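# Flip the upright steel cup mouth-down onto the plate

## Task

Take the steel cup that is currently standing with its opening facing up, invert it so it rests opening-down on the bench plate, and release it at the end.

## Robot and tools

Robot and frames. There are two arms, left_arm and right_arm. Poses are reported in one world frame: the origin sits on the table surface midway between the arms, +x points out across the table, +z points up, and left_arm is mounted on the +y side. The arm names say nothing about which side of a camera image an arm appears on. Each gripper has its own axes: the fingers extend along its +z and close or open along its y. The reported end_effector_position is the spot between the finger pads, roughly 1 cm short of the fingertips.

Row layout (shared by execute_actions and move). One row is 14 numbers, each between -1 and 1, always for both arms even if one stays still: left_arm dx, dy, dz, rx, ry, rz, opening, then right_arm dx, dy, dz, rx, ry, rz, opening. dx to rz are an offset, not a pose: a displacement and rotation relative to that gripper's measured pose, expressed in that gripper's own axes. A value of 1.0 equals 0.6 m of travel or 180 degrees of turn; rx, ry, rz form a single rotation vector. The opening is absolute, not an offset: +1 is fully open (0.094 m) and -1 is closed.

execute_actions(actions). actions is a list of up to 15 actions; each action is a table of up to 15 rows, one row per 1/30 s control step, 15 steps per action (0.5 s). If a table has fewer rows, its final row repeats. Every row in an action is measured from the gripper pose at that action's start, not from the previous row; for the first action in a call, the start is the last pose a result showed. An empty list just returns the current state and images.

move(target, speed, blocking). target is one 14-number row as above; its offsets are taken from the pose in the most recent result that showed one. Each gripper follows a straight path, both finishing together, taking 0.5 to 10 s (cut off at 10 s even if short). speed is the top path speed in m/s, 0.002 to 0.5, default 0.25; rotation is capped at twice that in rad/s. Grippers take the shorter way round. The opening is applied when the move begins. Paths ignore obstacles and the other arm; grippers can lag, drift, and overshoot the speed, mostly near full reach. Faster contact and targets set deeper past contact mean harder impacts and pressing. With blocking=false the result returns after 0.5 s while motion continues; until a result shows the move has ended, new actions and moves are refused, so use wait or stop. The result adds a move: line giving the ending (done, off_target, moving, held, fault), any limits (paced = the sent pose was clipped; held = a check blocked some steps, after which the arm may jump ahead quickly) and each gripper's remaining distance. An ending naming one arm means the other finished fine.

wait(seconds), 0 to 10: lets time pass with each arm holding its last command; a running move continues and the wait ends early when it finishes. stop(): brakes a running move; it needs stopping distance, more when fast; fingers keep moving. zoom_image(camera, region): enlarges part of a camera's latest image; region is [x0, y0, x1, y1] in pixels from the top-left, at most 504 by 504. finished_scene(scene): ends the current scene (pass its number) and is final; the cup must already be inverted on the plate and released.

Control behaviour. Each step, the commanded pose is clipped to at most 70 mm and 16 degrees from the measured pose, so a distant target needs several actions; after an action the arm only continues to its last clipped pose. Damped inverse kinematics favours position over orientation when both cannot be met. Arms tend to finish a centimetre or more low, and sending zeros lets them sag further; to hold an arm still, send the corrective offset back to the wanted pose in your first call of a reply and zeros afterwards, aiming higher if it still droops. Elbows stop just before full extension. The robot keeps executing your last command while you are composing a reply.

Results. The state line reads left_arm: … | right_arm: … with end_effector_position (m) and end_effector_quat_wxyz in the world frame; printed positions may be off, more so at long reach. Hand target lines show where the controller is now steering each gripper. A pose unreachable line means the clearance check altered or blocked that arm's command. grip_measured is the finger opening on the command scale (the last Joint positions value is the opening in metres), with a fixed bias of up to about 1 mm per gripper. To hold something, command an opening about 0.03 below grip_measured; smaller gaps grip more gently. Pads push about 50 to 62 N (less on some grippers, less on parts under 2 mm thick), with a brief spike on first contact. Joint torques are noisy, offset raw drive outputs, nonzero even in free air. Joint ranges (rad): waist -2.880 to 2.880, shoulder 0.000 to 3.142, elbow 0.000 to 3.019, wrist pitch -1.693 to 1.571, wrist yaw -1.571 to 1.571, wrist roll -2.094 to 2.094. A FAULT line means an arm stopped. Holding loads heats motors: MOTOR HOT appears from 85 °C, and at 100 °C an OVER-TEMPERATURE FAULT makes that arm and its gripper go limp and fall.

Cameras: cam_head_left, cam_head_right, cam_high, cam_low (504x504) and cam_left_wrist, cam_right_wrist (616x616, fisheye), returned in that order. Calibration data is supplied but only approximate.

Avoid: knocking or placing anything off the table, arm-to-arm collisions or pressing, dropping the cup, slamming or pushing hard. Occasional disturbances may tug the held cup or nudge loose items. Quick, smooth, low-effort motion is preferred.

Each tool is called after "Call:" as a command line: name --argument value for each argument, lists and objects as JSON in quotes; but a table of rows of numbers goes row by row, as --pt "numbers of a row", without its own name.

## Session

Call:
execute_actions --actions '[]'

Scene clock: 0.00 s.
left_arm: end_effector_position=(+0.1491, +0.0284, +0.1406) grip_measured=+1.000 end_effector_quat_wxyz=(+0.472, +0.752, +0.254, -0.384) | right_arm: end_effector_position=(+0.3903, -0.3330, +0.3849) grip_measured=+1.000 end_effector_quat_wxyz=(+0.515, +0.575, +0.483, +0.414)
Joint positions: left_arm=[-0.591  0.979  0.257  0.074  1.125  1.162  0.094] | right_arm=[-0.066  0.657  0.66  -0.136  0.305  1.59   0.094]
Joint velocities: left_arm=[-0.005 -0.015  0.017 -0.022 -0.051 -0.037  0.   ] | right_arm=[ 0.015 -0.005  0.002 -0.027 -0.095 -0.037  0.   ]
Joint torques (N m, as the arm reports them, + toward a larger angle): no reading
Motor temperatures (°C, as the motors report them): left_arm=[25 26 23 25 24 26] | right_arm=[25 24 23 22 23 24]
Hand target (left_arm): +0.155, +0.023, +0.150; +0.481, +0.752, +0.246, -0.379
Hand target (right_arm): +0.391, -0.333, +0.402; +0.521, +0.569, +0.474, +0.424

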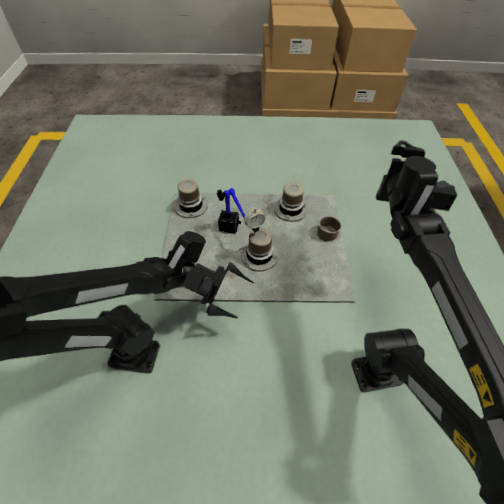

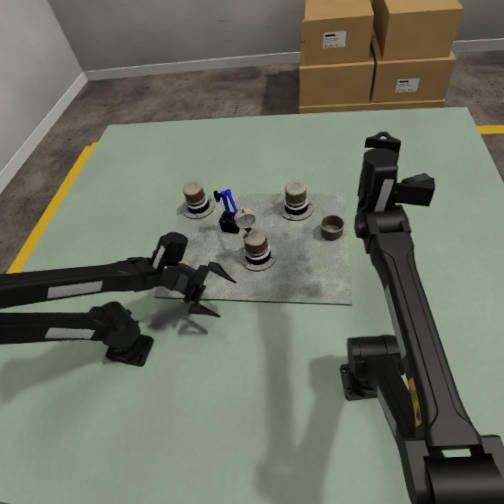

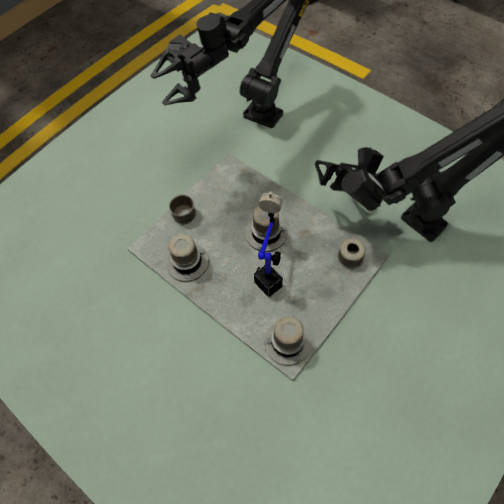

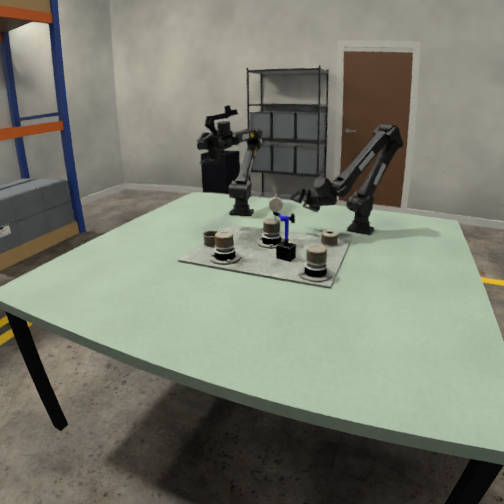

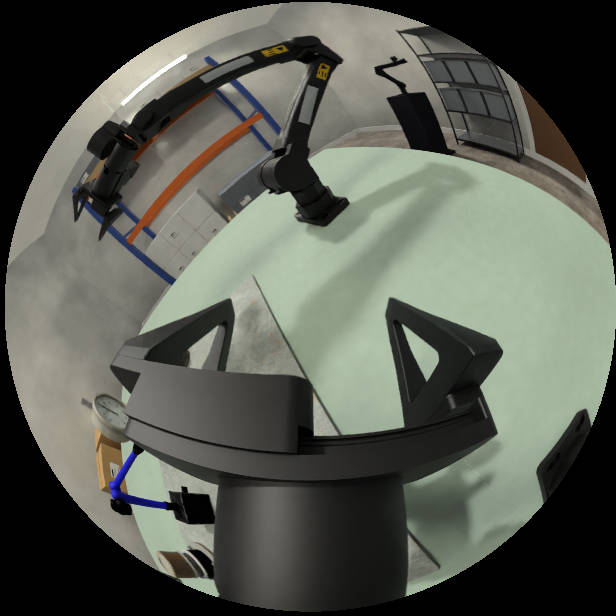

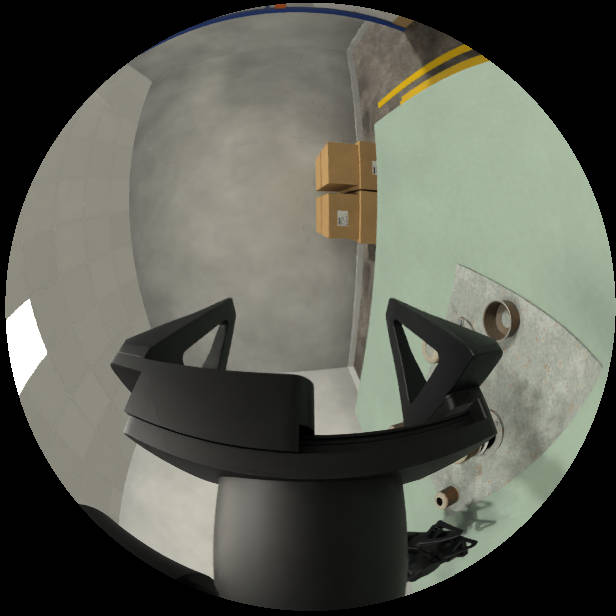

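Call:
move --target '[0,0,0,0,0,0,1,0.183,-0.372,0.139,0.321,0.399,-0.446,1]'

Scene clock: 16.13 s.
left_arm: end_effector_position=(+0.1491, +0.0284, +0.1406) grip_measured=+1.000 end_effector_quat_wxyz=(+0.472, +0.752, +0.254, -0.384) | right_arm: end_effector_position=(+0.4481, -0.2427, +0.1479) grip_measured=+1.000 end_effector_quat_wxyz=(-0.007, +0.007, +1.000, +0.003)
Joint positions: left_arm=[-0.591  0.979  0.257  0.074  1.125  1.162  0.094] | right_arm=[ 0.001  1.569  1.262 -1.276 -0.009  0.194  0.094]
Joint velocities: left_arm=[-0.005  0.005  0.012 -0.017  0.022 -0.007  0.   ] | right_arm=[-0.005 -0.005  0.017  0.002  0.022  0.037  0.   ]
Joint torques (N m, as the arm reports them, + toward a larger angle): left_arm=[ 2.32 -3.98  7.51  1.33  0.57 -0.04] | right_arm=[ -0.49 -12.99  12.18  -0.34   0.1   -0.12]
Motor temperatures (°C, as the motors report them): left_arm=[25 26 25 25 25 26] | right_arm=[25 24 27 22 23 24]
Hand target (left_arm): +0.149, +0.028, +0.141; +0.472, +0.752, +0.254, -0.384
Hand target (right_arm): +0.463, -0.239, +0.156; +0.002, -0.004, +1.000, +0.004
Off the commanded pose (left_arm): 0.000 m, 0 deg.
Off the commanded pose (right_arm): 0.016 m, 1 deg.
move: off_target (right_arm)
camera_calibration (this result's frames):
cam_right_wrist: T_world_to_cam=[[-0.00348623, -0.999956, -0.0087515, -0.23996], [-0.796146, -0.0025201, 0.6051, 0.271114], [-0.605095, 0.00907698, -0.796101, 0.518192], [0, 0, 0, 1]] pos_world=[0.528565, -0.24397, 0.246382]

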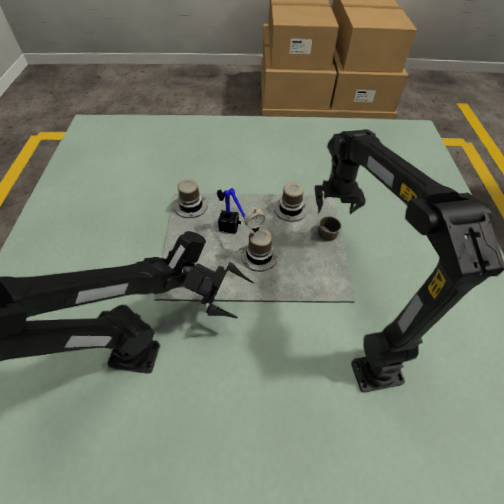

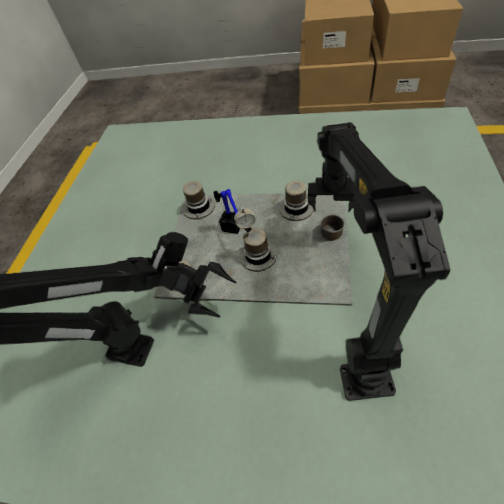

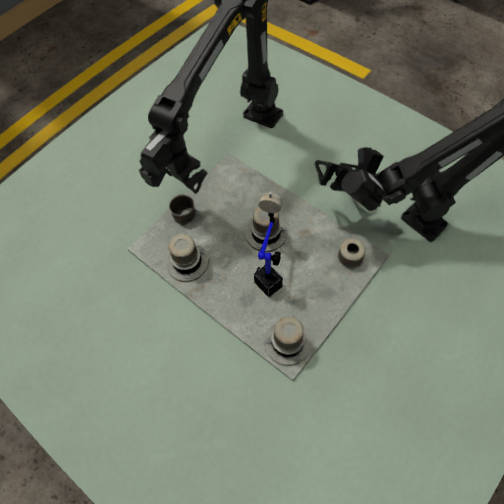

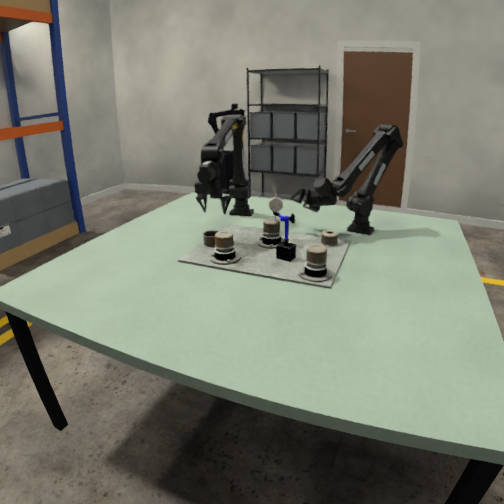

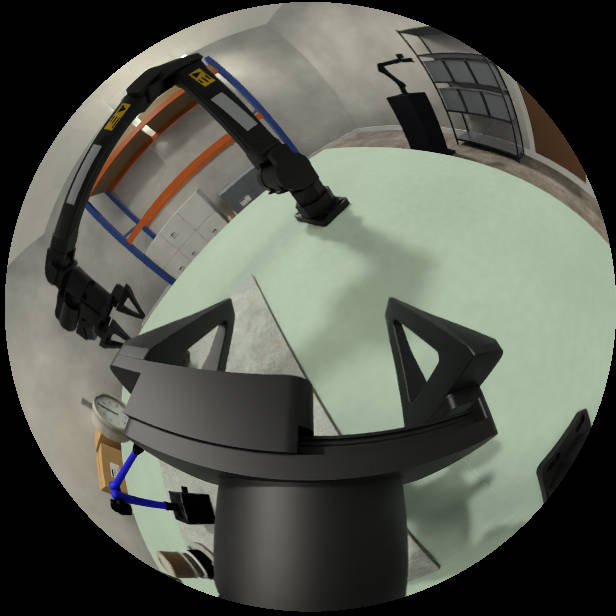

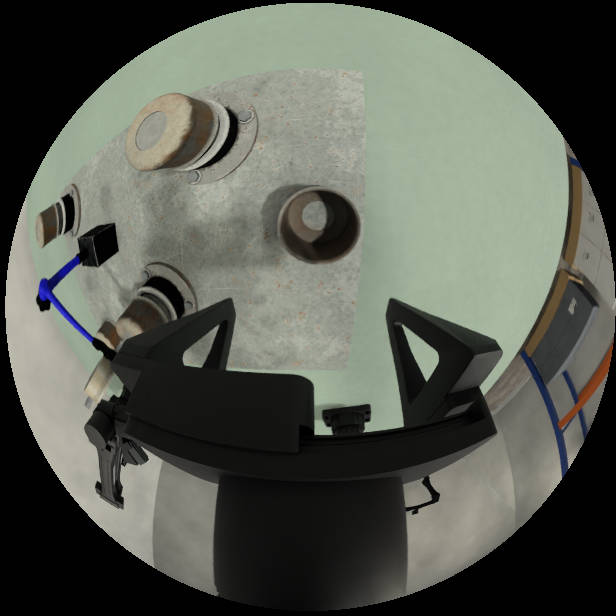

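Call:
move --target '[0,0,0,0,0,0,1,-0.05,-0.012,0.08,0,0,0,1]' --speed 0.1

Scene clock: 22.07 s.
left_arm: end_effector_position=(+0.1491, +0.0284, +0.1406) grip_measured=+1.000 end_effector_quat_wxyz=(+0.472, +0.752, +0.254, -0.384) | right_arm: end_effector_position=(+0.4730, -0.2485, +0.1070) grip_measured=+1.000 end_effector_quat_wxyz=(-0.005, +0.013, +1.000, +0.004)
Joint positions: left_arm=[-0.591  0.979  0.257  0.074  1.125  1.162  0.094] | right_arm=[-0.021  1.661  1.262 -1.179 -0.009  0.184  0.094]
Joint velocities: left_arm=[-0.005 -0.005 -0.022 -0.002 -0.022  0.007  0.   ] | right_arm=[ 0.015  0.005 -0.002  0.002  0.066  0.022  0.   ]
Joint torques (N m, as the arm reports them, + toward a larger angle): left_arm=[ 2.35 -3.93  7.53  1.33  0.57 -0.05] | right_arm=[ -1.27 -14.65   8.76   0.53   0.    -0.13]
Motor temperatures (°C, as the motors report them): left_arm=[25 26 25 25 25 26] | right_arm=[25 24 28 22 23 24]
Hand target (left_arm): +0.149, +0.028, +0.141; +0.472, +0.752, +0.254, -0.384
Hand target (right_arm): +0.477, -0.250, +0.100; -0.007, +0.007, +1.000, +0.003
Off the commanded pose (left_arm): 0.000 m, 0 deg.
Off the commanded pose (right_arm): 0.009 m, 1 deg.
move: done
camera_calibration (this result's frames):
cam_right_wrist: T_world_to_cam=[[-0.0148881, -0.999842, -0.00968167, -0.240462], [-0.798887, 0.00607187, 0.60145, 0.319497], [-0.601296, 0.016689, -0.798852, 0.501134], [0, 0, 0, 1]] pos_world=[0.552992, -0.250727, 0.205842]

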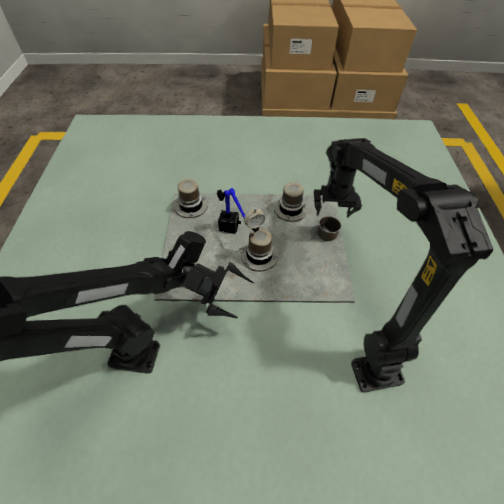

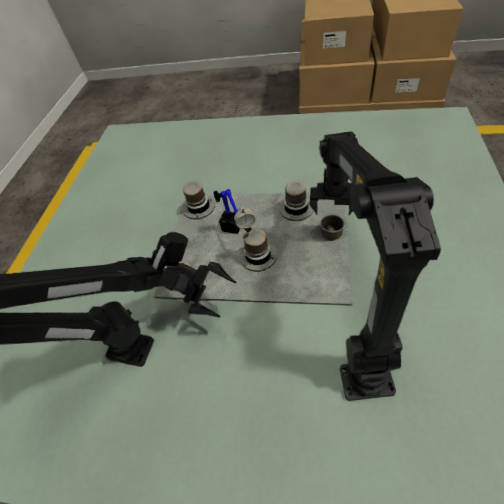

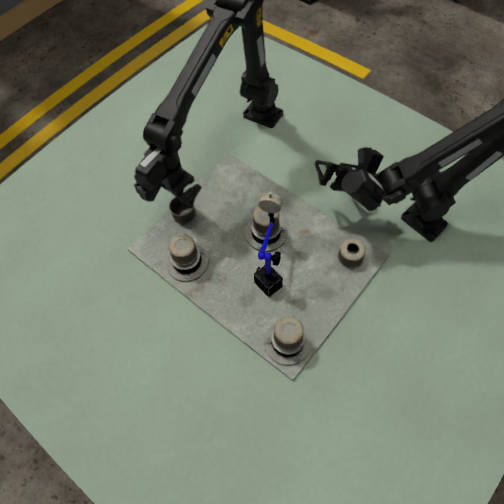

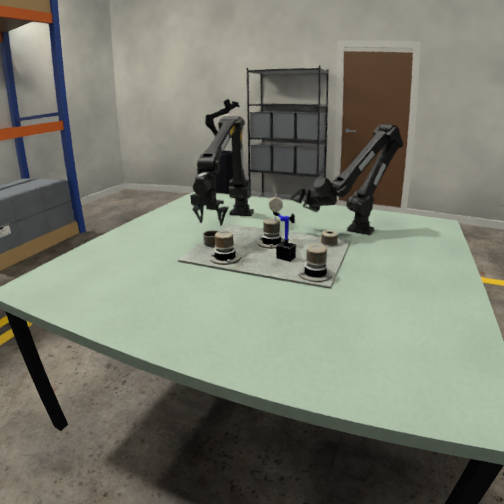

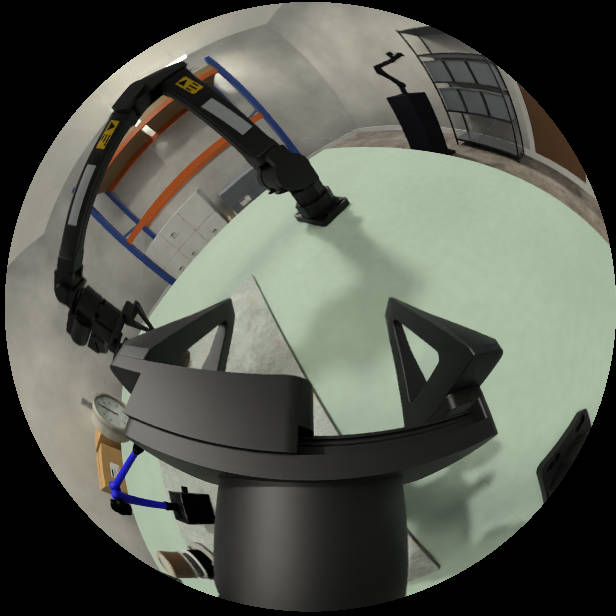

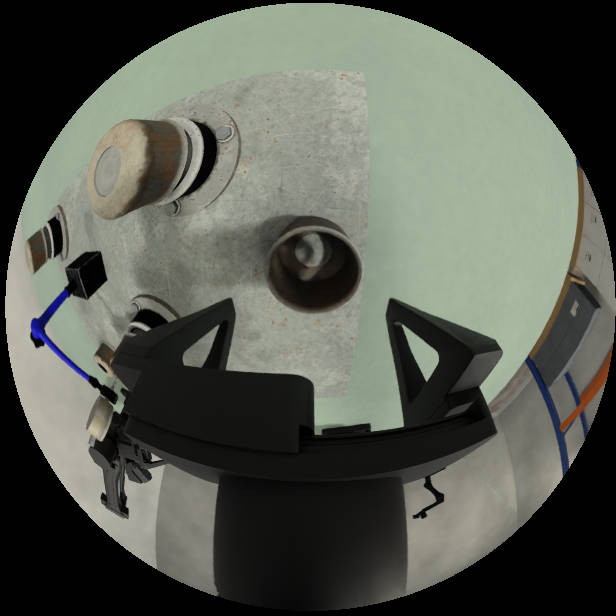

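Call:
move --target '[0,0,0,0,0,0,1,0.008,-0.004,0.115,0,0,0,1]' --speed 0.07

Scene clock: 27.17 s.
left_arm: end_effector_position=(+0.1491, +0.0284, +0.1406) grip_measured=+1.000 end_effector_quat_wxyz=(+0.472, +0.752, +0.254, -0.384) | right_arm: end_effector_position=(+0.4663, -0.2495, +0.0491) grip_measured=+1.000 end_effector_quat_wxyz=(+0.002, +0.013, +1.000, +0.005)
Joint positions: left_arm=[-0.591  0.979  0.257  0.074  1.125  1.162  0.094] | right_arm=[-0.021  1.708  1.153 -1.01  -0.009  0.184  0.094]
Joint velocities: left_arm=[ 0.005  0.005 -0.017  0.002 -0.007  0.022  0.   ] | right_arm=[-0.015 -0.015  0.002 -0.007  0.051 -0.037  0.   ]
Joint torques (N m, as the arm reports them, + toward a larger angle): left_arm=[ 2.35 -3.99  7.52  1.32  0.57 -0.04] | right_arm=[ -1.03 -14.14   7.88   0.51   0.    -0.02]
Motor temperatures (°C, as the motors report them): left_arm=[25 26 25 25 25 26] | right_arm=[25 24 27 22 23 24]
Hand target (left_arm): +0.149, +0.028, +0.141; +0.472, +0.752, +0.254, -0.384
Hand target (right_arm): +0.467, -0.250, +0.038; -0.005, +0.013, +1.000, +0.004
Off the commanded pose (left_arm): 0.000 m, 0 deg.
Off the commanded pose (right_arm): 0.011 m, 1 deg.
move: off_target (right_arm)
camera_calibration (this result's frames):
cam_right_wrist: T_world_to_cam=[[-0.0139824, -0.99983, -0.0119832, -0.242491], [-0.806755, 0.00420061, 0.590871, 0.35277], [-0.590721, 0.0179293, -0.806677, 0.446627], [0, 0, 0, 1]] pos_world=[0.54504, -0.251939, 0.148937]

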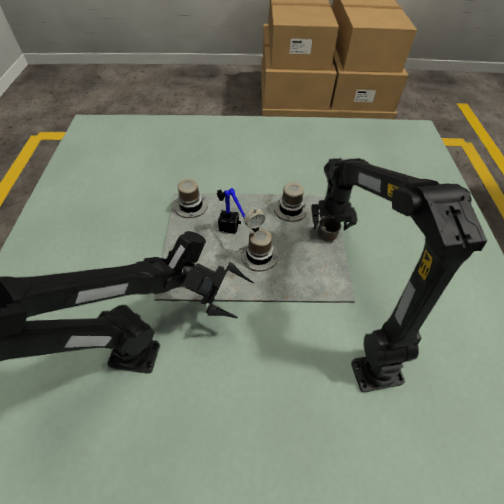

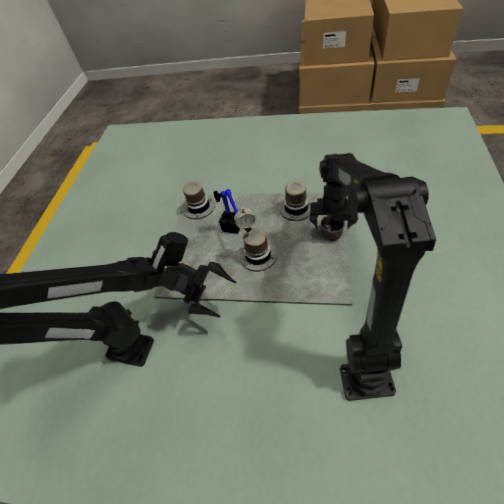

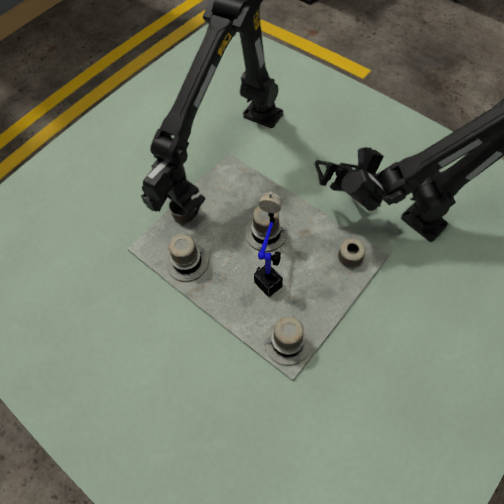

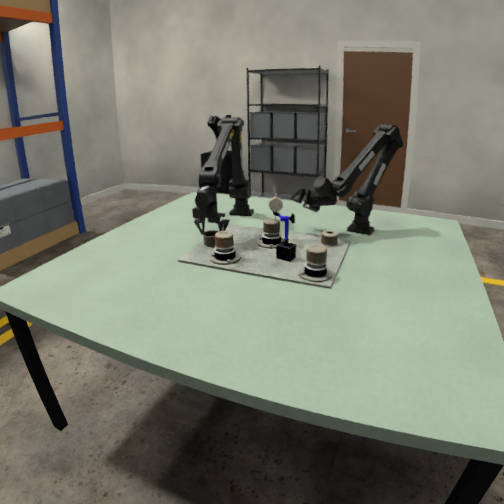

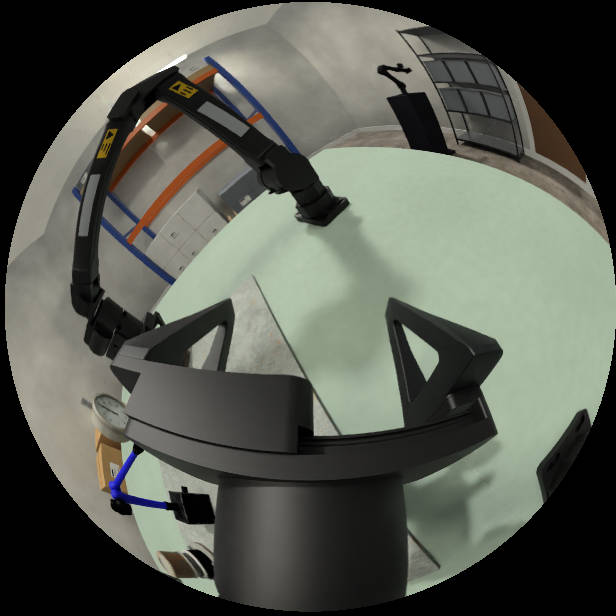

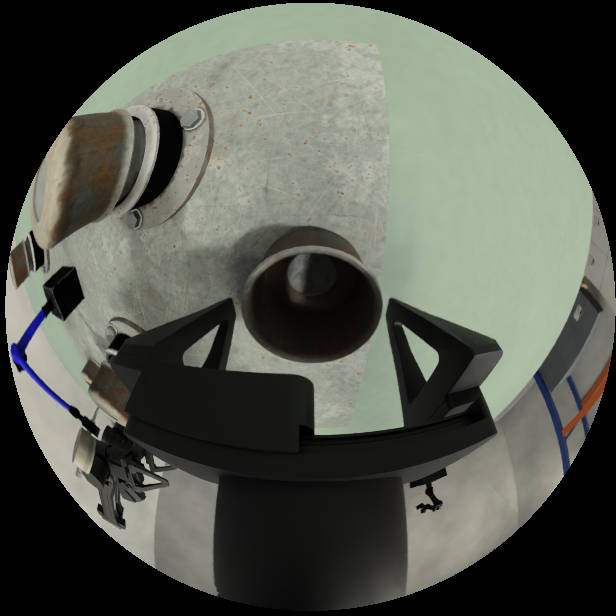

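Call:
move --target '[0,0,0,0,0,0,1,0,0,0.045,0,0,0,1]' --speed 0.04

Call:
execute_actions --actions '[[[0,0,0,0,0,0,1,0,0,0,0,0,0,0.5]],[[0,0,0,0,0,0,1,0,0,0,0,0,0,0.5]]]'

Scene clock: 31.20 s.
left_arm: end_effector_position=(+0.1491, +0.0284, +0.1406) grip_measured=+1.000 end_effector_quat_wxyz=(+0.472, +0.752, +0.254, -0.384) | right_arm: end_effector_position=(+0.4669, -0.2494, +0.0351) grip_measured=+1.000 end_effector_quat_wxyz=(+0.011, +0.012, +1.000, +0.006)
Joint positions: left_arm=[-0.591  0.979  0.257  0.074  1.125  1.162  0.094] | right_arm=[-0.021  1.72   1.125 -0.952 -0.009  0.184  0.094]
Joint velocities: left_arm=[-0.015 -0.005 -0.007  0.002 -0.051  0.051  0.   ] | right_arm=[-0.005 -0.005 -0.002  0.002  0.051  0.095  0.   ]
Joint torques (N m, as the arm reports them, + toward a larger angle): left_arm=[ 2.33 -3.96  7.51  1.32  0.57 -0.04] | right_arm=[ -0.82 -13.63   7.54   0.61   0.01  -0.01]
Motor temperatures (°C, as the motors report them): left_arm=[25 26 25 25 25 26] | right_arm=[25 25 27 22 23 24]
Hand target (left_arm): +0.149, +0.028, +0.141; +0.472, +0.752, +0.254, -0.384
Hand target (right_arm): +0.466, -0.249, +0.023; +0.002, +0.012, +1.000, +0.005
Off the commanded pose (left_arm): 0.000 m, 0 deg.
Off the commanded pose (right_arm): 0.013 m, 1 deg.
move: off_target (right_arm)
camera_calibration (this result's frames):
cam_right_wrist: T_world_to_cam=[[-0.0137317, -0.99979, -0.0151914, -0.242547], [-0.817523, 0.00247788, 0.575891, 0.366606], [-0.575732, 0.0203272, -0.817386, 0.429728], [0, 0, 0, 1]] pos_world=[0.543787, -0.25214, 0.136444]

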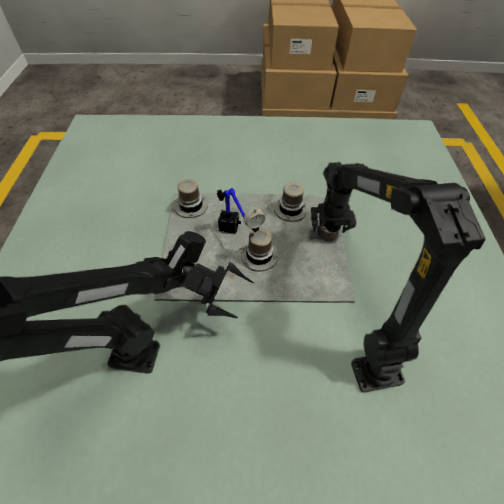

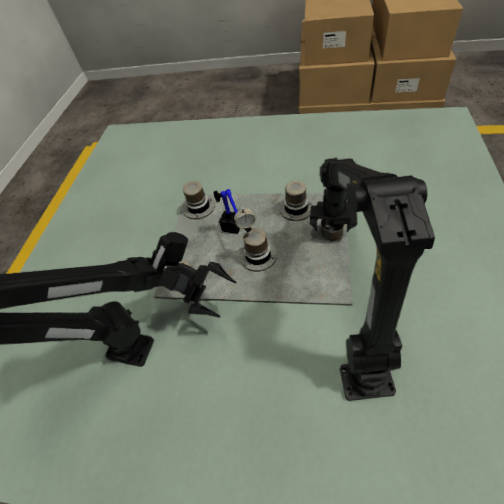

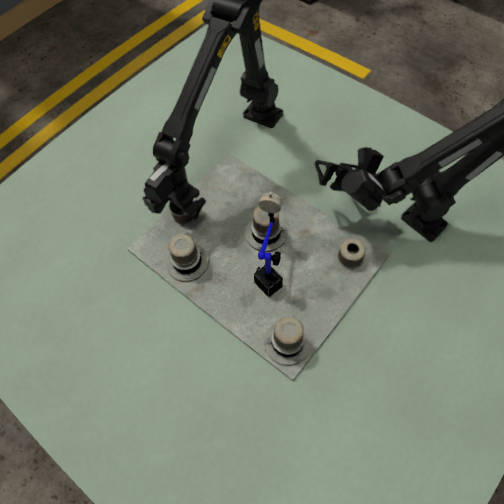

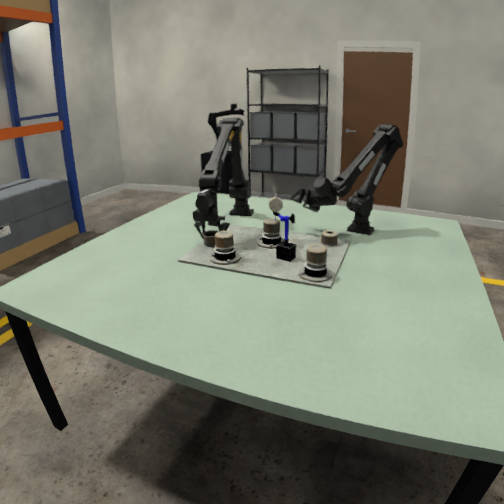

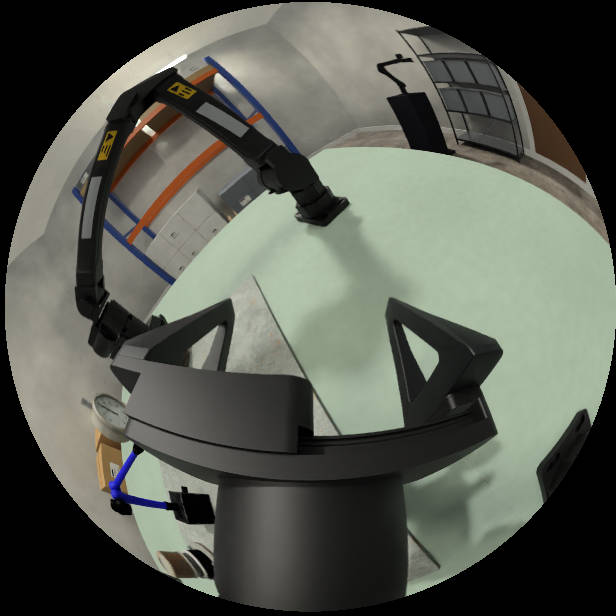

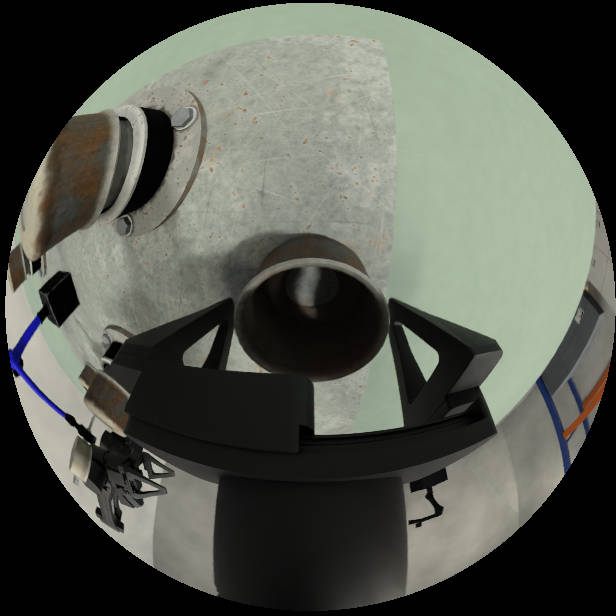

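Scene clock: 32.20 s.
left_arm: end_effector_position=(+0.1491, +0.0284, +0.1406) grip_measured=+1.000 end_effector_quat_wxyz=(+0.472, +0.752, +0.254, -0.384) | right_arm: end_effector_position=(+0.4670, -0.2496, +0.0351) grip_measured=+0.505 end_effector_quat_wxyz=(+0.011, +0.012, +1.000, +0.006)
Joint positions: left_arm=[-0.591  0.979  0.257  0.074  1.125  1.162  0.094] | right_arm=[-0.021  1.72   1.125 -0.952 -0.007  0.184  0.071]
Joint velocities: left_arm=[-0.015  0.015 -0.002 -0.012 -0.051 -0.022  0.   ] | right_arm=[-0.015 -0.015 -0.012 -0.012  0.037 -0.022 -0.   ]
Joint torques (N m, as the arm reports them, + toward a larger angle): left_arm=[ 2.32 -3.97  7.52  1.33  0.57 -0.05] | right_arm=[ -0.81 -16.26   7.6    0.13   0.01  -0.01]
Motor temperatures (°C, as the motors report them): left_arm=[25 26 25 25 25 26] | right_arm=[25 25 27 22 23 24]
Hand target (left_arm): +0.149, +0.028, +0.141; +0.472, +0.752, +0.254, -0.384
Hand target (right_arm): +0.467, -0.250, +0.035; +0.011, +0.012, +1.000, +0.006
Off the commanded pose (left_arm): 0.000 m, 0 deg.
Off the commanded pose (right_arm): 0.000 m, 0 deg.
camera_calibration (this result's frames):
cam_right_wrist: T_world_to_cam=[[-0.0137563, -0.999806, -0.0140644, -0.242773], [-0.817627, 0.00315072, 0.57574, 0.366855], [-0.575584, 0.0194195, -0.817512, 0.429458], [0, 0, 0, 1]] pos_world=[0.5438, -0.252222, 0.13646]

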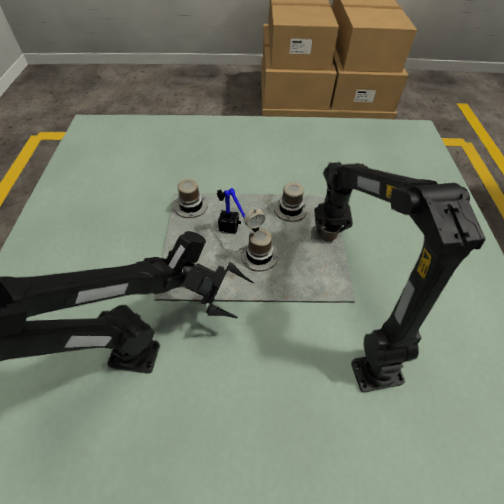

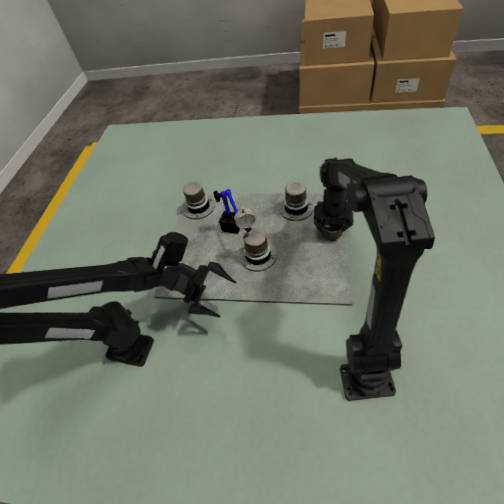

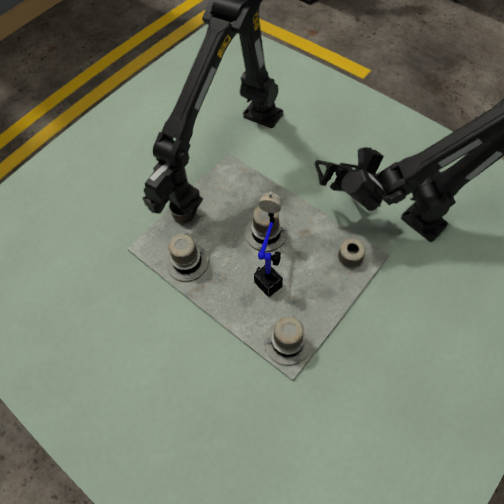

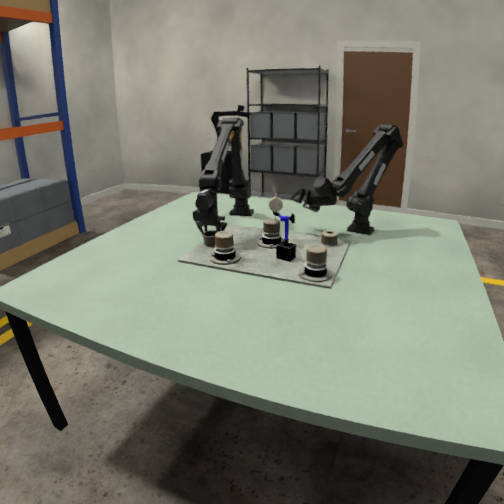

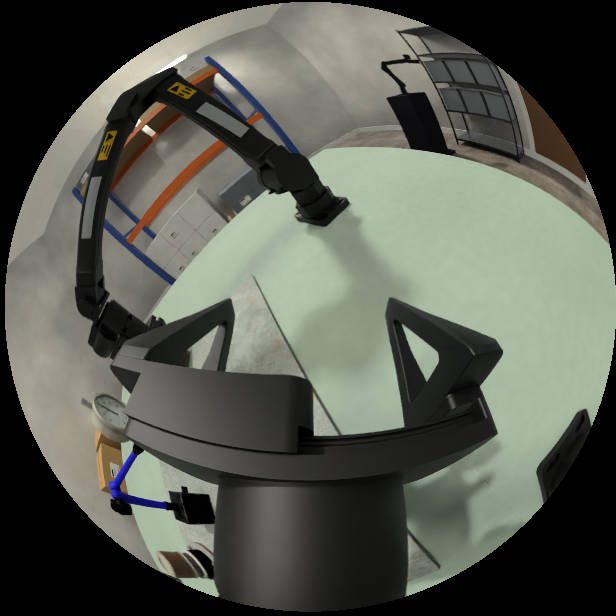

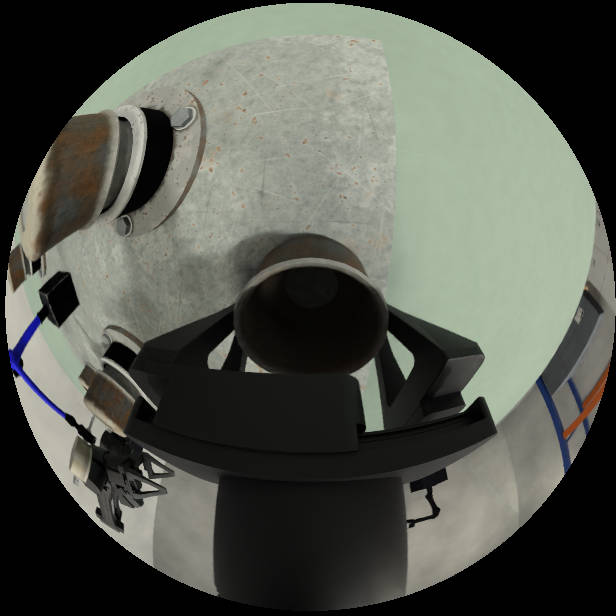

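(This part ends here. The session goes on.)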